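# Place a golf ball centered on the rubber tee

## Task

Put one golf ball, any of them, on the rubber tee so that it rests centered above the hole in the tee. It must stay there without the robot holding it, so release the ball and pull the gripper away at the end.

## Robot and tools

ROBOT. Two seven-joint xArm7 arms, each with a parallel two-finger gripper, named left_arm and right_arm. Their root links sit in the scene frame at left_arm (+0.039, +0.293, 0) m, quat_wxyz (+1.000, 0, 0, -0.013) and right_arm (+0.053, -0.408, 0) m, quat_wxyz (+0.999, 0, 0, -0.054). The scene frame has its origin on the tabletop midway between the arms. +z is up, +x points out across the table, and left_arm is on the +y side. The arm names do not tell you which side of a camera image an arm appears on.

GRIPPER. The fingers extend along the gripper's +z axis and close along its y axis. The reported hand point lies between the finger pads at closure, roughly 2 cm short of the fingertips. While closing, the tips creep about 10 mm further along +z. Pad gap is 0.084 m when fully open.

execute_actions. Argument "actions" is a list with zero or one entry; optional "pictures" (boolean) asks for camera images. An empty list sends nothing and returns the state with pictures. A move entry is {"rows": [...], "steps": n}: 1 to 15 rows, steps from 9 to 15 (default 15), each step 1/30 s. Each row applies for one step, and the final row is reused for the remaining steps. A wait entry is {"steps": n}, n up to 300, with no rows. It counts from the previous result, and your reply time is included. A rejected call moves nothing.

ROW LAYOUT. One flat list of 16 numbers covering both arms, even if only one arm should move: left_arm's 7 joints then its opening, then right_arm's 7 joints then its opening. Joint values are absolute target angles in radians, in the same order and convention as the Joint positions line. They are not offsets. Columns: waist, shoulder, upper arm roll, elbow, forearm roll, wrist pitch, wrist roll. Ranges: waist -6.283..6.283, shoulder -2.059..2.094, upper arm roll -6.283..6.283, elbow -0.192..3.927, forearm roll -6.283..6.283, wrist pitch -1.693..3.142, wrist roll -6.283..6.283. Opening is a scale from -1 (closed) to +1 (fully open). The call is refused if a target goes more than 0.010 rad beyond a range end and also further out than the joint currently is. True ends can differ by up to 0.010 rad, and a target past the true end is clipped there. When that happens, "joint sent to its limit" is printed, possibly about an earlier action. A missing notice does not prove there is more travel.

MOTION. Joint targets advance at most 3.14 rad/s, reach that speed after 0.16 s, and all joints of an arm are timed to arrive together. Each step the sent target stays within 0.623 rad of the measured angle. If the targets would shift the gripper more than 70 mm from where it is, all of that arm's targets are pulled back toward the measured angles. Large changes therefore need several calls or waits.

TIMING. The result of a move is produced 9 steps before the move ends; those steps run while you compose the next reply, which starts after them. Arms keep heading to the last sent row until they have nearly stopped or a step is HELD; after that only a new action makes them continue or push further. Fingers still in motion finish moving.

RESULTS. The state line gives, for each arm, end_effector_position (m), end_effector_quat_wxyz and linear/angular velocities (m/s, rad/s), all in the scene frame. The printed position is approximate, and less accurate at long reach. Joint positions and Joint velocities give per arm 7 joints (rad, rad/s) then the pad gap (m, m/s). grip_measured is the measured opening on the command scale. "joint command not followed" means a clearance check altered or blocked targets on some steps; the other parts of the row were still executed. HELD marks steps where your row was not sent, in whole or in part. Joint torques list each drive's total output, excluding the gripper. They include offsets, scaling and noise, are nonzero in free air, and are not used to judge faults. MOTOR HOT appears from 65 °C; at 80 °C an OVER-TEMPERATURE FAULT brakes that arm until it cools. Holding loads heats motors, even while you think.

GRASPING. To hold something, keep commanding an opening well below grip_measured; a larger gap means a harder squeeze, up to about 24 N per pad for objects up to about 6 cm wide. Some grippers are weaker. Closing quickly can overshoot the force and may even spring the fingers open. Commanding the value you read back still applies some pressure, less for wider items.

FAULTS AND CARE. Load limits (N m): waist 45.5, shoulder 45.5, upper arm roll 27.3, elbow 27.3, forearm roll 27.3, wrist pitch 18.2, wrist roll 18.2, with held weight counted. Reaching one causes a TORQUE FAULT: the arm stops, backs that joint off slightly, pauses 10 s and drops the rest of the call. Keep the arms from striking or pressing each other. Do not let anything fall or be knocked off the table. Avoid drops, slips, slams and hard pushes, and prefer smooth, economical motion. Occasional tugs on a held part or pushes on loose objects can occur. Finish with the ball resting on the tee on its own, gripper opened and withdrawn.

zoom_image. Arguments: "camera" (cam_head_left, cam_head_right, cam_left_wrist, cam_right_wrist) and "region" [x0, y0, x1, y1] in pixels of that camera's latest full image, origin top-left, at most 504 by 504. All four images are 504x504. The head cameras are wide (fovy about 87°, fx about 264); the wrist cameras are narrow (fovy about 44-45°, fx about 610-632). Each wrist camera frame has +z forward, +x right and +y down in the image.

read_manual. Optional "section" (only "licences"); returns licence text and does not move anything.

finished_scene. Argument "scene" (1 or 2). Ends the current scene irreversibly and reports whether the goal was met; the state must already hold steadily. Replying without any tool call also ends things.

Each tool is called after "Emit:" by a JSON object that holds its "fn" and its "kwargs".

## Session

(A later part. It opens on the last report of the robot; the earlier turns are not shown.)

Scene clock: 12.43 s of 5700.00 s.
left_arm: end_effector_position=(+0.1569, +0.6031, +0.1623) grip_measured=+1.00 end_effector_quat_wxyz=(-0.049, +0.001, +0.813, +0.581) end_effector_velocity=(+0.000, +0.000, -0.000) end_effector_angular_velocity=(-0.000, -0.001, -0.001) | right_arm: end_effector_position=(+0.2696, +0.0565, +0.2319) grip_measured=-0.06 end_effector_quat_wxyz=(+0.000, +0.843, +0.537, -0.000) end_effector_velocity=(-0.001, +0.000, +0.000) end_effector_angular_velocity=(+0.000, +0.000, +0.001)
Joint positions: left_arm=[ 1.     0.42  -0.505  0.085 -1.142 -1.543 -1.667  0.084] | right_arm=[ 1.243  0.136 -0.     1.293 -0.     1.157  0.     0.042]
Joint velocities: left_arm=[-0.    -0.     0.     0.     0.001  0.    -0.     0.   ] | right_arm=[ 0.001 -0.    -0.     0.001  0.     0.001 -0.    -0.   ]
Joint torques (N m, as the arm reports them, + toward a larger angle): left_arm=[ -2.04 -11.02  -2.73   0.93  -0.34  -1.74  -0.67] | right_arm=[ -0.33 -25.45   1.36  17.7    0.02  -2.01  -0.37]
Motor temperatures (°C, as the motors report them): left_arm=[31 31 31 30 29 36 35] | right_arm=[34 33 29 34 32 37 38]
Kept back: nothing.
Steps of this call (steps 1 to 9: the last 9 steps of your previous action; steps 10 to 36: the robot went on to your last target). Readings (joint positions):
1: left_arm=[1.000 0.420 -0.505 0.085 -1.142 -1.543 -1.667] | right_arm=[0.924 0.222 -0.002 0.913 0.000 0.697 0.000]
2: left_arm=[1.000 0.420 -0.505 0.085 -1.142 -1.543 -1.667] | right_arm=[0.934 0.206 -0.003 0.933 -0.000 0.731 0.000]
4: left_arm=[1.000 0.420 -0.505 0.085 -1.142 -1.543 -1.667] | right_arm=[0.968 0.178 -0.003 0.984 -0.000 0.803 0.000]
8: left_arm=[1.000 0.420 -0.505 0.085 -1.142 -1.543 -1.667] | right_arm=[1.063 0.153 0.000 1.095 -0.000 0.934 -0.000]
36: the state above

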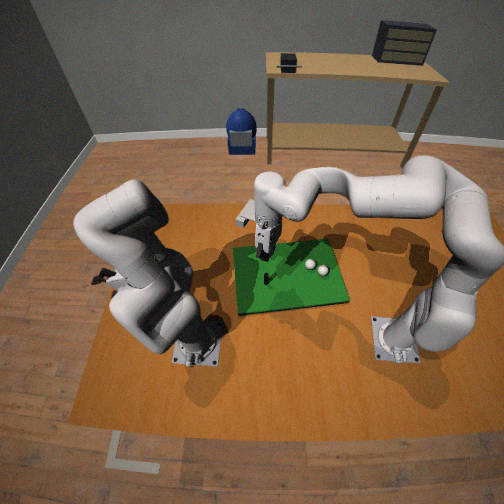

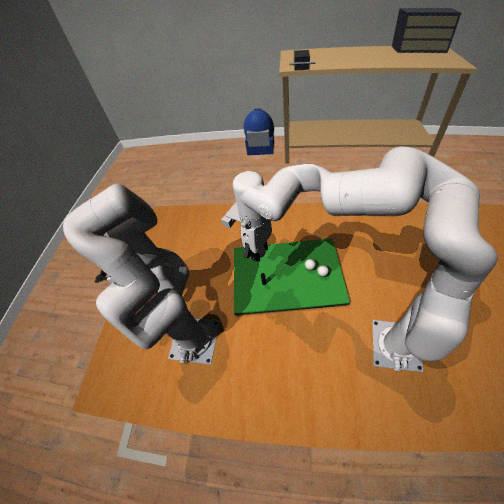

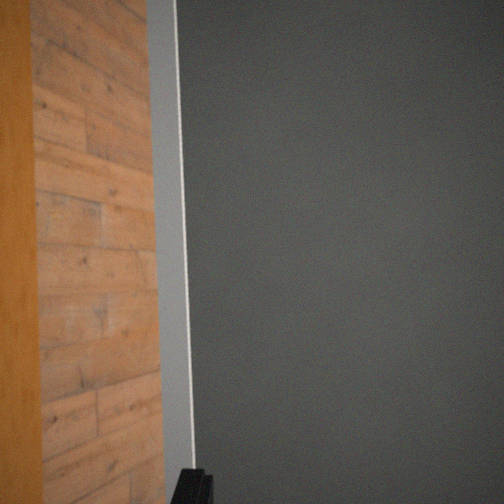

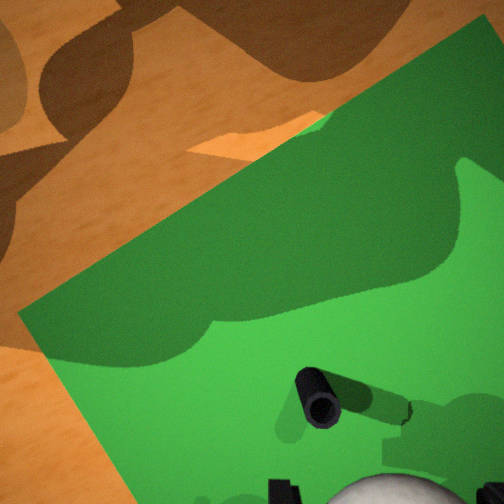

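Emit:
{"fn": "execute_actions", "kwargs": {"actions": [{"rows":[[1.0,0.42,-0.505,0.085,-1.142,-1.543,-1.667,1,1.243,0.145,0,1.276,0,1.131,0,-0.4],[1.0,0.42,-0.505,0.085,-1.142,-1.543,-1.667,1,1.243,0.155,0,1.258,0,1.103,0,-0.4],[1.0,0.42,-0.505,0.085,-1.142,-1.543,-1.667,1,1.243,0.165,0,1.24,0,1.075,0,-0.4],[1.0,0.42,-0.505,0.085,-1.142,-1.543,-1.667,1,1.243,0.175,0,1.221,0,1.046,0,-0.4],[1.0,0.42,-0.505,0.085,-1.142,-1.543,-1.667,1,1.243,0.185,0,1.203,0,1.018,0,-0.4],[1.0,0.42,-0.505,0.085,-1.142,-1.543,-1.667,1,1.243,0.1942,0,1.185,0,0.9908,0,-0.4]],"steps":10}]}}

Emit:
{"fn": "execute_actions", "kwargs": {"actions": [{"steps":26}], "pictures": true}}

Emit:
{"fn": "zoom_image", "kwargs": {"camera": "cam_right_wrist", "region": [260,344,420,504]}}

Scene clock: 13.53 s of 5700.00 s.
left_arm: end_effector_position=(+0.1569, +0.6031, +0.1623) grip_measured=+1.00 end_effector_quat_wxyz=(-0.049, +0.001, +0.813, +0.581) end_effector_velocity=(+0.000, +0.000, +0.000) end_effector_angular_velocity=(+0.000, -0.001, -0.000) | right_arm: end_effector_position=(+0.2696, +0.0567, +0.2318) grip_measured=-0.06 end_effector_quat_wxyz=(-0.000, +0.843, +0.537, +0.000) end_effector_velocity=(+0.004, +0.009, -0.016) end_effector_angular_velocity=(+0.035, -0.016, +0.002)
Joint positions: left_arm=[ 1.     0.42  -0.505  0.085 -1.142 -1.543 -1.667  0.084] | right_arm=[ 1.243  0.136 -0.     1.293 -0.     1.156 -0.     0.042]
Joint velocities: left_arm=[-0.    -0.     0.001 -0.     0.001 -0.    -0.001  0.   ] | right_arm=[-0.     0.013  0.002 -0.038 -0.    -0.09  -0.     0.   ]
Joint torques (N m, as the arm reports them, + toward a larger angle): left_arm=[ -2.33 -11.81  -2.2    0.96  -0.47  -1.88  -0.46] | right_arm=[ -0.03 -22.92   1.17  16.56   0.37  -2.56  -0.15]
Motor temperatures (°C, as the motors report them): left_arm=[31 31 31 30 29 36 35] | right_arm=[34 33 29 34 32 37 38]
Steps of this call (steps 1 to 15: the robot went on to your last target; steps 16 to 32: nothing new was sent; step 33: the first step of this action). Readings (joint positions):
33: the state above

Scene clock: 14.40 s of 5700.00 s.
left_arm: end_effector_position=(+0.1569, +0.6031, +0.1623) grip_measured=+1.00 end_effector_quat_wxyz=(-0.049, +0.001, +0.813, +0.581) end_effector_velocity=(+0.001, -0.000, -0.000) end_effector_angular_velocity=(-0.001, -0.001, -0.002) | right_arm: end_effector_position=(+0.2698, +0.0571, +0.1701) grip_measured=-0.06 end_effector_quat_wxyz=(-0.000, +0.843, +0.537, +0.000) end_effector_velocity=(+0.000, -0.001, -0.001) end_effector_angular_velocity=(-0.002, +0.000, -0.001)
Joint positions: left_arm=[ 1.     0.42  -0.505  0.085 -1.142 -1.543 -1.667  0.084] | right_arm=[ 1.243  0.194 -0.     1.185  0.     0.991 -0.     0.042]
Joint velocities: left_arm=[ 0.     0.    -0.    -0.     0.003  0.    -0.     0.   ] | right_arm=[-0.     0.001 -0.001 -0.001 -0.     0.    -0.     0.   ]
Joint torques (N m, as the arm reports them, + toward a larger angle): left_arm=[ -2.5  -11.13  -1.8    0.9   -0.48  -1.95  -0.62] | right_arm=[  0.44 -25.94   0.64  16.68   0.19  -1.99  -0.43]
Motor temperatures (°C, as the motors report them): left_arm=[31 31 31 30 29 36 35] | right_arm=[34 33 29 35 32 37 38]
Kept back: nothing.
Steps of this call (steps 1 to 9: the last 9 steps of your previous action; steps 10 to 26: the robot went on to your last target). Readings (joint positions):
1: left_arm=[1.000 0.420 -0.505 0.085 -1.142 -1.543 -1.667] | right_arm=[1.243 0.137 -0.000 1.290 0.000 1.150 -0.000]
2: left_arm=[1.000 0.420 -0.505 0.085 -1.142 -1.543 -1.667] | right_arm=[1.243 0.140 -0.000 1.283 0.000 1.137 -0.000]
4: left_arm=[1.000 0.420 -0.505 0.085 -1.142 -1.543 -1.667] | right_arm=[1.243 0.154 -0.000 1.258 0.000 1.098 0.000]
8: left_arm=[1.000 0.420 -0.505 0.085 -1.142 -1.543 -1.667] | right_arm=[1.243 0.190 0.000 1.194 -0.000 1.014 0.000]
26: the state above

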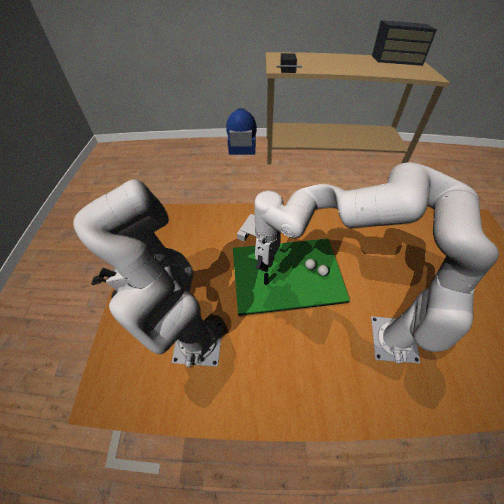

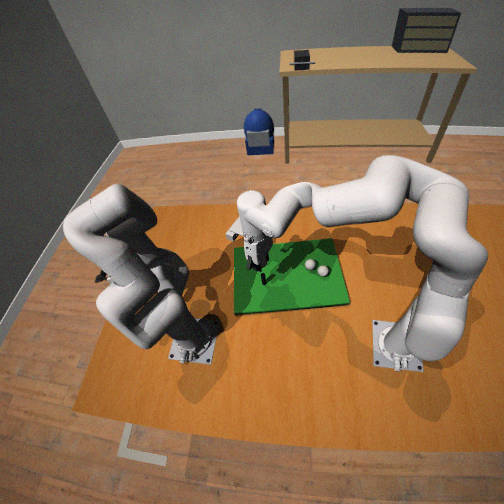

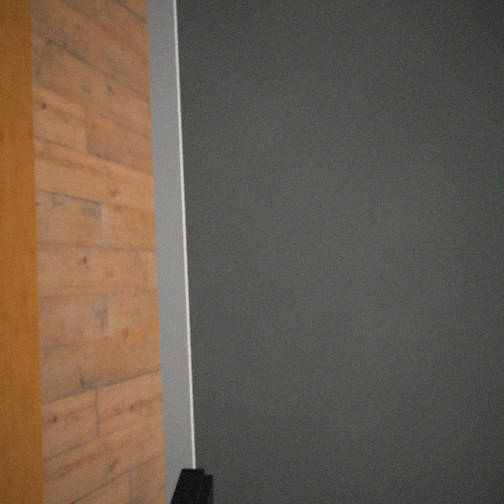

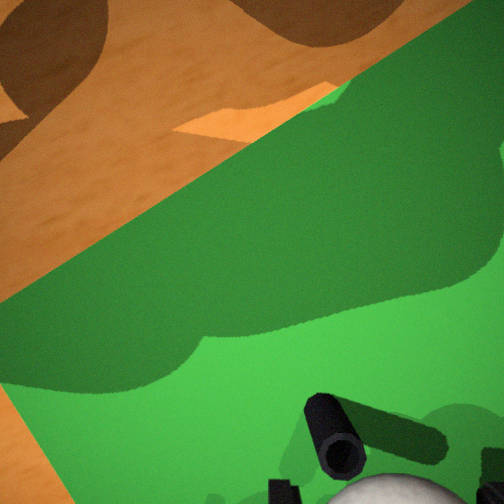

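Region (260, 344, 420, 504) of cam_right_wrist's 504x504 image, scaled by 3.150, with more detail than that image has.

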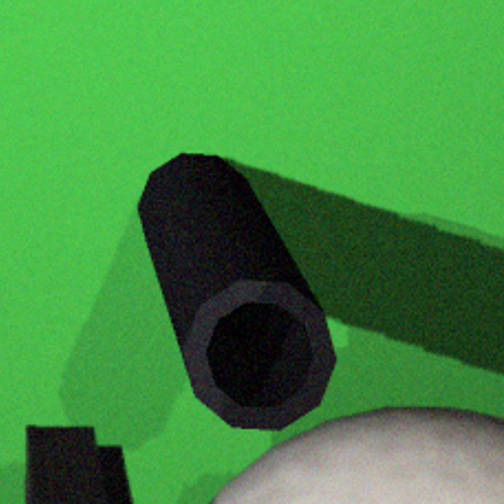

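Emit:
{"fn": "execute_actions", "kwargs": {"actions": [{"rows":[[1.0,0.42,-0.505,0.085,-1.142,-1.543,-1.667,1,1.2435,0.202,0,1.178,0,0.976,0,-0.4],[1.0,0.42,-0.505,0.085,-1.142,-1.543,-1.667,1,1.2435,0.211,0,1.17,0,0.959,0,-0.4],[1.0,0.42,-0.505,0.085,-1.142,-1.543,-1.667,1,1.2435,0.22,0,1.162,0,0.942,0,-0.4],[1.0,0.42,-0.505,0.085,-1.142,-1.543,-1.667,1,1.2435,0.229,0,1.154,0,0.925,0,-0.4],[1.0,0.42,-0.505,0.085,-1.142,-1.543,-1.667,1,1.2435,0.238,0,1.146,0,0.908,0,-0.4],[1.0,0.42,-0.505,0.085,-1.142,-1.543,-1.667,1,1.2435,0.247,0,1.138,0,0.891,0,-0.4],[1.0,0.42,-0.505,0.085,-1.142,-1.543,-1.667,1,1.2435,0.255,0,1.131,0,0.876,0,-0.4],[1.0,0.42,-0.505,0.085,-1.142,-1.543,-1.667,1,1.2435,0.261,0,1.1255,0,0.8645,0,-0.4],[1.0,0.42,-0.505,0.085,-1.142,-1.543,-1.667,1,1.2435,0.2663,0,1.121,0,0.8547,0,-0.4],[1.0,0.42,-0.505,0.085,-1.142,-1.543,-1.667,1,1.2435,0.2696,0,1.1191,0,0.8495,0,-0.4],[1.0,0.42,-0.505,0.085,-1.142,-1.543,-1.667,1,1.2435,0.2728,0,1.1173,0,0.8445,0,-0.4],[1.0,0.42,-0.505,0.085,-1.142,-1.543,-1.667,1,1.2435,0.2753,0,1.1159,0,0.8406,0,-0.4],[1.0,0.42,-0.505,0.085,-1.142,-1.543,-1.667,1,1.2435,0.2777,0,1.1145,0,0.8368,0,-0.4],[1.0,0.42,-0.505,0.085,-1.142,-1.543,-1.667,1,1.2435,0.2793,0,1.1136,0,0.8343,0,-0.4],[1.0,0.42,-0.505,0.085,-1.142,-1.543,-1.667,1,1.2435,0.281,0,1.1126,0,0.8316,0,-0.4]],"steps":15}]}}

Emit:
{"fn": "execute_actions", "kwargs": {"actions": [{"steps":24}], "pictures": true}}

Emit:
{"fn": "zoom_image", "kwargs": {"camera": "cam_head_left", "region": [235,235,295,295]}}

Emit:
{"fn": "zoom_image", "kwargs": {"camera": "cam_right_wrist", "region": [260,344,420,504]}}

Scene clock: 15.50 s of 5700.00 s.
left_arm: end_effector_position=(+0.1569, +0.6031, +0.1623) grip_measured=+1.00 end_effector_quat_wxyz=(-0.049, +0.001, +0.813, +0.581) end_effector_velocity=(+0.000, -0.000, -0.000) end_effector_angular_velocity=(-0.000, -0.000, -0.002) | right_arm: end_effector_position=(+0.2701, +0.0583, +0.1508) grip_measured=-0.06 end_effector_quat_wxyz=(-0.001, +0.843, +0.537, +0.001) end_effector_velocity=(-0.007, -0.014, -0.203) end_effector_angular_velocity=(-0.062, +0.028, +0.000)
Joint positions: left_arm=[ 1.     0.42  -0.505  0.085 -1.142 -1.543 -1.667  0.084] | right_arm=[1.243 0.221 0.    1.161 0.    0.938 0.    0.042]
Joint velocities: left_arm=[-0.    -0.    -0.    -0.     0.001  0.     0.     0.   ] | right_arm=[ 0.001  0.269 -0.001 -0.247 -0.    -0.448  0.    -0.   ]
Joint torques (N m, as the arm reports them, + toward a larger angle): left_arm=[ -2.45 -11.89  -2.66   0.66  -0.58  -1.53  -0.56] | right_arm=[ -0.25 -25.14   0.54  15.98   0.44  -1.8   -0.04]
Motor temperatures (°C, as the motors report them): left_arm=[31 31 31 30 29 36 35] | right_arm=[34 33 29 35 32 37 38]
Steps of this call (steps 1 to 15: the robot went on to your last target; steps 16 to 27: nothing new was sent; steps 28 to 33: the first 6 steps of this action). Readings (joint positions):
28: left_arm=[1.000 0.420 -0.505 0.085 -1.142 -1.543 -1.667] | right_arm=[1.243 0.194 -0.000 1.185 -0.000 0.990 -0.000]
29: left_arm=[1.000 0.420 -0.505 0.085 -1.142 -1.543 -1.667] | right_arm=[1.243 0.196 -0.000 1.184 0.000 0.986 -0.000]
31: left_arm=[1.000 0.420 -0.505 0.085 -1.142 -1.543 -1.667] | right_arm=[1.243 0.205 -0.000 1.176 0.000 0.966 0.000]
33: the state above

Scene clock: 16.30 s of 5700.00 s.
left_arm: end_effector_position=(+0.1569, +0.6031, +0.1623) grip_measured=+1.00 end_effector_quat_wxyz=(-0.049, +0.001, +0.813, +0.581) end_effector_velocity=(+0.000, -0.000, -0.000) end_effector_angular_velocity=(-0.001, -0.000, -0.001) | right_arm: end_effector_position=(+0.2696, +0.0572, +0.1091) grip_measured=-0.06 end_effector_quat_wxyz=(-0.000, +0.843, +0.537, +0.000) end_effector_velocity=(-0.000, -0.000, -0.001) end_effector_angular_velocity=(-0.001, +0.001, +0.000)
Joint positions: left_arm=[ 1.     0.42  -0.505  0.085 -1.142 -1.543 -1.667  0.084] | right_arm=[ 1.243  0.281 -0.     1.113  0.     0.832 -0.     0.042]
Joint velocities: left_arm=[-0.     0.    -0.    -0.     0.001  0.     0.     0.   ] | right_arm=[ 0.     0.001  0.    -0.001  0.001 -0.    -0.    -0.   ]
Joint torques (N m, as the arm reports them, + toward a larger angle): left_arm=[ -2.86 -12.23  -2.47   0.82  -0.5   -1.56  -0.48] | right_arm=[  0.44 -26.18   0.7   16.06   0.28  -2.31  -0.14]
Motor temperatures (°C, as the motors report them): left_arm=[31 31 31 30 29 36 35] | right_arm=[34 33 29 35 32 37 38]
Kept back: nothing.
Steps of this call (steps 1 to 9: the last 9 steps of your previous action; steps 10 to 24: the robot went on to your last target). Readings (joint positions):
1: left_arm=[1.000 0.420 -0.505 0.085 -1.142 -1.543 -1.667] | right_arm=[1.243 0.230 0.000 1.153 0.000 0.923 0.000]
2: left_arm=[1.000 0.420 -0.505 0.085 -1.142 -1.543 -1.667] | right_arm=[1.244 0.239 0.000 1.145 -0.000 0.907 -0.000]
4: left_arm=[1.000 0.420 -0.505 0.085 -1.142 -1.543 -1.667] | right_arm=[1.244 0.255 0.000 1.130 -0.000 0.879 -0.000]
8: left_arm=[1.000 0.420 -0.505 0.085 -1.142 -1.543 -1.667] | right_arm=[1.244 0.273 0.000 1.117 -0.000 0.847 -0.000]
24: the state above

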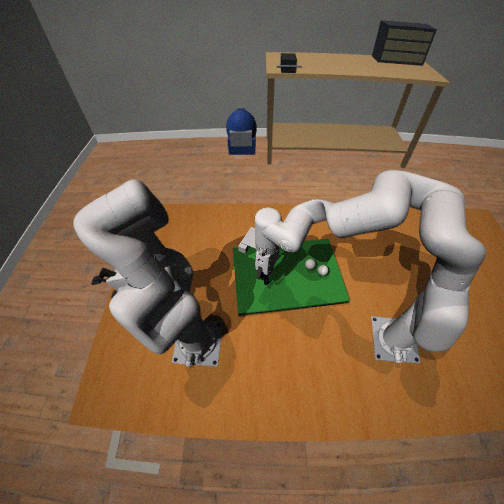

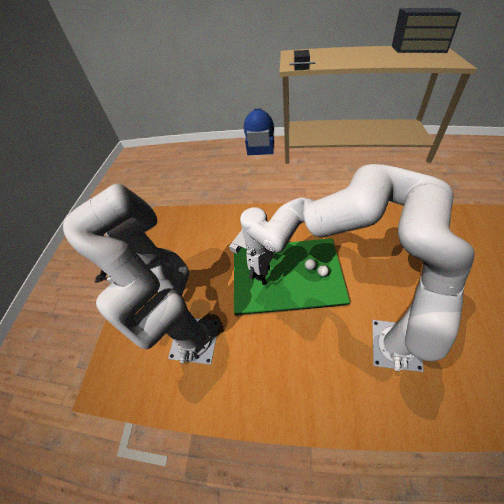

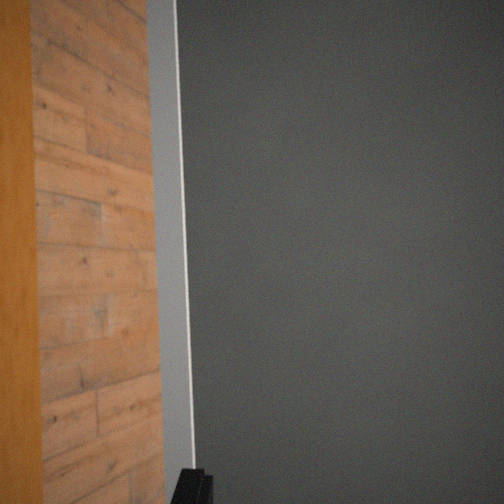

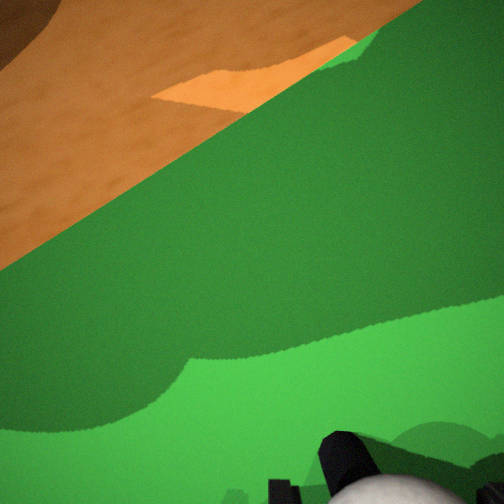

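Region (235, 235, 295, 295) of cam_head_left's 504x504 image, scaled by 8.400, with more detail than that image has.

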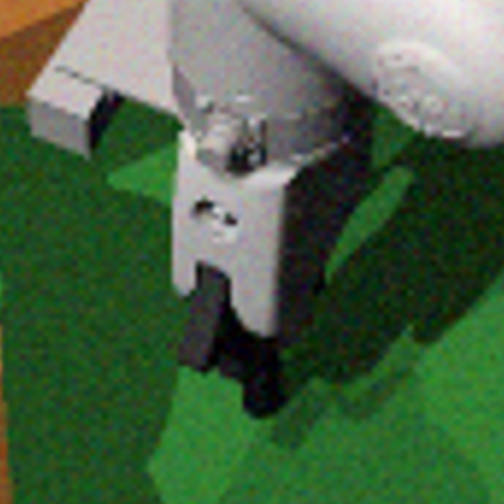

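Region (260, 344, 420, 504) of cam_right_wrist's 504x504 image, scaled by 3.150, with more detail than that image has.

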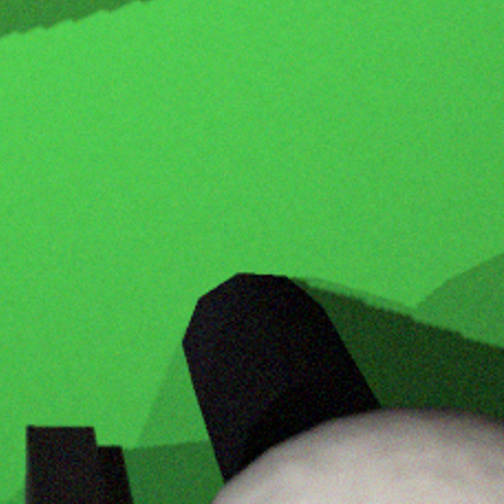

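Emit:
{"fn": "execute_actions", "kwargs": {"actions": [{"rows":[[1.0,0.42,-0.505,0.085,-1.142,-1.543,-1.667,1,1.2435,0.2815,0,1.1123,0,0.8308,0,-0.25],[1.0,0.42,-0.505,0.085,-1.142,-1.543,-1.667,1,1.2435,0.2815,0,1.1123,0,0.8308,0,-0.15],[1.0,0.42,-0.505,0.085,-1.142,-1.543,-1.667,1,1.2435,0.2815,0,1.1123,0,0.8308,0,-0.1],[1.0,0.42,-0.505,0.085,-1.142,-1.543,-1.667,1,1.2435,0.2815,0,1.1123,0,0.8308,0,-0.07],[1.0,0.42,-0.505,0.085,-1.142,-1.543,-1.667,1,1.2435,0.2815,0,1.1123,0,0.8308,0,-0.05],[1.0,0.42,-0.505,0.085,-1.142,-1.543,-1.667,1,1.2435,0.2815,0,1.1123,0,0.8308,0,-0.03],[1.0,0.42,-0.505,0.085,-1.142,-1.543,-1.667,1,1.2435,0.2815,0,1.1123,0,0.8308,0,-0.01],[1.0,0.42,-0.505,0.085,-1.142,-1.543,-1.667,1,1.2435,0.2815,0,1.1123,0,0.8308,0,0.01],[1.0,0.42,-0.505,0.085,-1.142,-1.543,-1.667,1,1.2435,0.2815,0,1.1123,0,0.8308,0,0.03],[1.0,0.42,-0.505,0.085,-1.142,-1.543,-1.667,1,1.2435,0.2815,0,1.1123,0,0.8308,0,0.06],[1.0,0.42,-0.505,0.085,-1.142,-1.543,-1.667,1,1.2435,0.2815,0,1.1123,0,0.8308,0,0.1],[1.0,0.42,-0.505,0.085,-1.142,-1.543,-1.667,1,1.2435,0.2815,0,1.1123,0,0.8308,0,0.2],[1.0,0.42,-0.505,0.085,-1.142,-1.543,-1.667,1,1.2435,0.2815,0,1.1123,0,0.8308,0,0.4],[1.0,0.42,-0.505,0.085,-1.142,-1.543,-1.667,1,1.2435,0.2815,0,1.1123,0,0.8308,0,0.7]],"steps":15}]}}

Emit:
{"fn": "execute_actions", "kwargs": {"actions": [{"rows":[[1.0,0.42,-0.505,0.085,-1.142,-1.543,-1.667,1,1.2435,0.2815,0,1.1123,0,0.8308,0,1],[1.0,0.42,-0.505,0.085,-1.142,-1.543,-1.667,1,1.2435,0.2753,0,1.1159,0,0.8406,0,1],[1.0,0.42,-0.505,0.085,-1.142,-1.543,-1.667,1,1.2435,0.261,0,1.1255,0,0.8645,0,1],[1.0,0.42,-0.505,0.085,-1.142,-1.543,-1.667,1,1.2435,0.247,0,1.138,0,0.891,0,1],[1.0,0.42,-0.505,0.085,-1.142,-1.543,-1.667,1,1.2435,0.229,0,1.154,0,0.925,0,1],[1.0,0.42,-0.505,0.085,-1.142,-1.543,-1.667,1,1.2435,0.211,0,1.17,0,0.959,0,1],[1.0,0.42,-0.505,0.085,-1.142,-1.543,-1.667,1,1.2435,0.194,0,1.185,0,0.991,0,1],[1.0,0.42,-0.505,0.085,-1.142,-1.543,-1.667,1,1.2435,0.17,0,1.19,0,1.02,0,1],[1.0,0.42,-0.505,0.085,-1.142,-1.543,-1.667,1,1.2435,0.14,0,1.19,0,1.05,0,1],[1.0,0.42,-0.505,0.085,-1.142,-1.543,-1.667,1,1.2,-0.15,0,1.19,0,1.34,0,1]],"steps":15}]}}

Emit:
{"fn": "execute_actions", "kwargs": {"actions": [{"steps":30}], "pictures": true}}

Scene clock: 17.90 s of 5700.00 s.
left_arm: end_effector_position=(+0.1569, +0.6031, +0.1623) grip_measured=+1.00 end_effector_quat_wxyz=(-0.049, +0.001, +0.813, +0.581) end_effector_velocity=(-0.000, +0.000, +0.000) end_effector_angular_velocity=(+0.000, -0.000, +0.000) | right_arm: end_effector_position=(+0.2695, +0.0571, +0.1087) grip_measured=-0.05 end_effector_quat_wxyz=(+0.000, +0.843, +0.537, -0.000) end_effector_velocity=(+0.001, -0.001, -0.001) end_effector_angular_velocity=(-0.001, +0.001, -0.002)
Joint positions: left_arm=[ 1.     0.42  -0.505  0.085 -1.142 -1.543 -1.667  0.084] | right_arm=[ 1.244  0.282  0.     1.112 -0.     0.831 -0.     0.042]
Joint velocities: left_arm=[-0.  0.  0.  0. -0. -0. -0.  0.] | right_arm=[-0.     0.002 -0.001 -0.001  0.    -0.001  0.     0.012]
Joint torques (N m, as the arm reports them, + toward a larger angle): left_arm=[ -2.1  -11.01  -1.86   0.59  -0.01  -1.9   -0.69] | right_arm=[ -0.62 -25.8    0.75  16.29   0.47  -2.26  -0.42]
Motor temperatures (°C, as the motors report them): left_arm=[31 31 31 30 29 36 35] | right_arm=[34 33 29 35 32 37 38]
Steps of this call (steps 1 to 15: the robot went on to your last target; steps 16 to 42: nothing new was sent; steps 43 to 48: the first 6 steps of this action). Readings (joint positions):
43: left_arm=[1.000 0.420 -0.505 0.085 -1.142 -1.543 -1.667] | right_arm=[1.243 0.281 0.000 1.113 0.000 0.832 -0.000]
44: left_arm=[1.000 0.420 -0.505 0.085 -1.142 -1.543 -1.667] | right_arm=[1.243 0.281 -0.000 1.113 0.000 0.831 0.000]
46: left_arm=[1.000 0.420 -0.505 0.085 -1.142 -1.543 -1.667] | right_arm=[1.243 0.281 -0.000 1.112 0.000 0.831 -0.000]
48: the state above

Scene clock: 18.40 s of 5700.00 s.
left_arm: end_effector_position=(+0.1569, +0.6031, +0.1623) grip_measured=+1.00 end_effector_quat_wxyz=(-0.049, +0.001, +0.813, +0.581) end_effector_velocity=(+0.000, +0.000, -0.000) end_effector_angular_velocity=(-0.001, -0.000, -0.000) | right_arm: end_effector_position=(+0.2689, +0.0559, +0.1228) grip_measured=+1.00 end_effector_quat_wxyz=(+0.002, +0.843, +0.538, -0.003) end_effector_velocity=(+0.005, +0.010, +0.242) end_effector_angular_velocity=(+0.006, -0.004, +0.001)
Joint positions: left_arm=[ 1.     0.42  -0.505  0.085 -1.142 -1.543 -1.667  0.084] | right_arm=[ 1.244  0.259  0.     1.128 -0.     0.876 -0.     0.084]
Joint velocities: left_arm=[ 0.    -0.     0.    -0.     0.001  0.001 -0.     0.   ] | right_arm=[ 0.    -0.345 -0.     0.29  -0.001  0.628  0.     0.   ]
Joint torques (N m, as the arm reports them, + toward a larger angle): left_arm=[ -2.32 -11.08  -1.75   0.82  -0.17  -1.74  -0.8 ] | right_arm=[ -0.24 -33.04   0.89  20.18  -0.02  -2.1    0.28]
Motor temperatures (°C, as the motors report them): left_arm=[31 31 31 30 29 36 35] | right_arm=[34 33 29 35 32 37 38]
Steps of this call (steps 1 to 9: the last 9 steps of your previous action; steps 10 to 15: the first 6 steps of this action). Readings (joint positions):
10: left_arm=[1.000 0.420 -0.505 0.085 -1.142 -1.543 -1.667] | right_arm=[1.243 0.281 -0.000 1.112 -0.000 0.831 -0.000]
11: left_arm=[1.000 0.420 -0.505 0.085 -1.142 -1.543 -1.667] | right_arm=[1.243 0.281 -0.000 1.112 -0.000 0.831 0.000]
13: left_arm=[1.000 0.420 -0.505 0.085 -1.142 -1.543 -1.667] | right_arm=[1.244 0.276 0.000 1.115 -0.000 0.843 0.000]
15: the state above

Scene clock: 19.40 s of 5700.00 s.
left_arm: end_effector_position=(+0.1569, +0.6031, +0.1623) grip_measured=+1.00 end_effector_quat_wxyz=(-0.049, +0.001, +0.813, +0.581) end_effector_velocity=(+0.000, +0.000, +0.000) end_effector_angular_velocity=(-0.000, -0.000, -0.001) | right_arm: end_effector_position=(+0.2536, -0.0217, +0.3098) grip_measured=+1.00 end_effector_quat_wxyz=(+0.000, +0.855, +0.519, -0.000) end_effector_velocity=(+0.000, -0.000, +0.002) end_effector_angular_velocity=(+0.003, -0.002, -0.000)
Joint positions: left_arm=[ 1.     0.42  -0.505  0.085 -1.142 -1.543 -1.667  0.084] | right_arm=[ 1.2   -0.149  0.     1.19   0.     1.34  -0.     0.084]
Joint velocities: left_arm=[ 0.     0.    -0.     0.     0.001 -0.     0.     0.   ] | right_arm=[-0.    -0.004  0.     0.001 -0.001  0.001  0.     0.   ]
Joint torques (N m, as the arm reports them, + toward a larger angle): left_arm=[ -2.14 -11.55  -2.64   0.79  -0.47  -1.81  -0.97] | right_arm=[  0.14 -18.05   1.22  17.33   0.59  -2.2   -0.14]
Motor temperatures (°C, as the motors report them): left_arm=[31 31 31 30 29 36 35] | right_arm=[34 33 29 35 32 37 38]
Kept back: nothing.
Steps of this call (steps 1 to 9: the last 9 steps of your previous action; steps 10 to 30: the robot went on to your last target). Readings (joint positions):
1: left_arm=[1.000 0.420 -0.505 0.085 -1.142 -1.543 -1.667] | right_arm=[1.244 0.246 0.000 1.139 -0.000 0.899 -0.000]
2: left_arm=[1.000 0.420 -0.505 0.085 -1.142 -1.543 -1.667] | right_arm=[1.244 0.231 0.000 1.153 -0.000 0.925 -0.000]
4: left_arm=[1.000 0.420 -0.505 0.085 -1.142 -1.543 -1.667] | right_arm=[1.243 0.192 0.000 1.176 0.000 0.982 0.000]
8: left_arm=[1.000 0.420 -0.505 0.085 -1.142 -1.543 -1.667] | right_arm=[1.230 0.062 0.001 1.184 0.000 1.118 -0.000]
30: the state above

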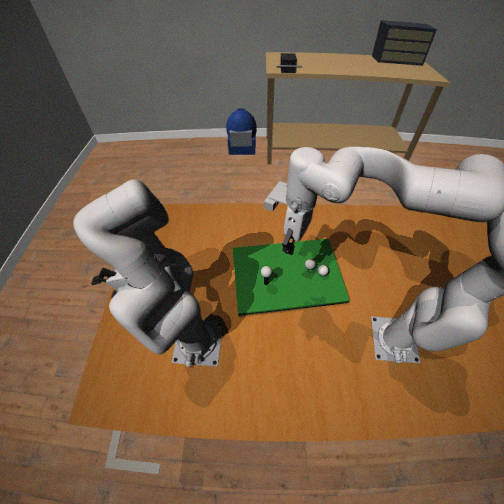

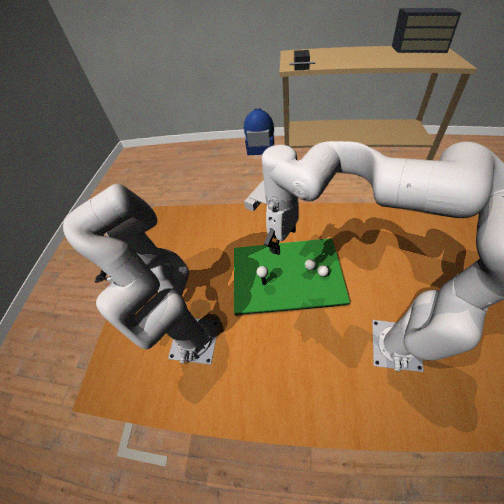

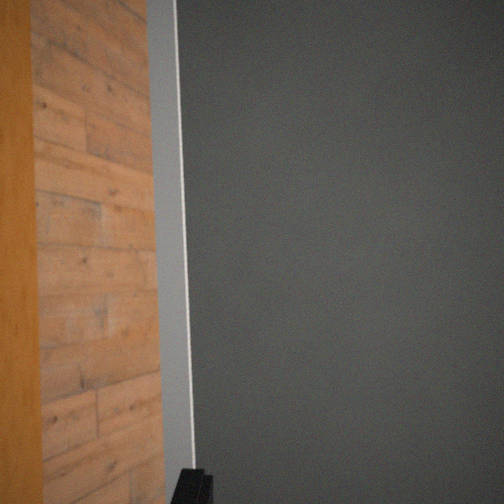

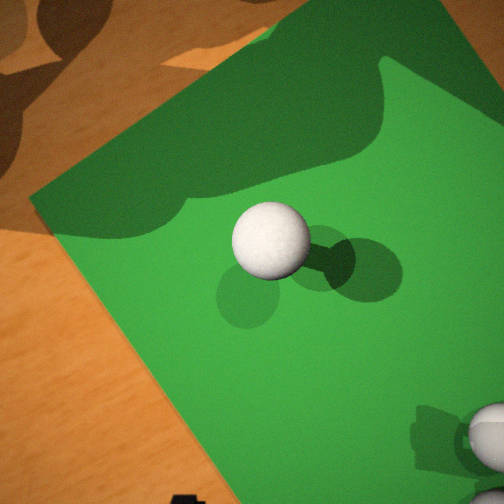

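Emit:
{"fn": "finished_scene", "kwargs": {"scene": 1}}

The scene is finished: the task was done.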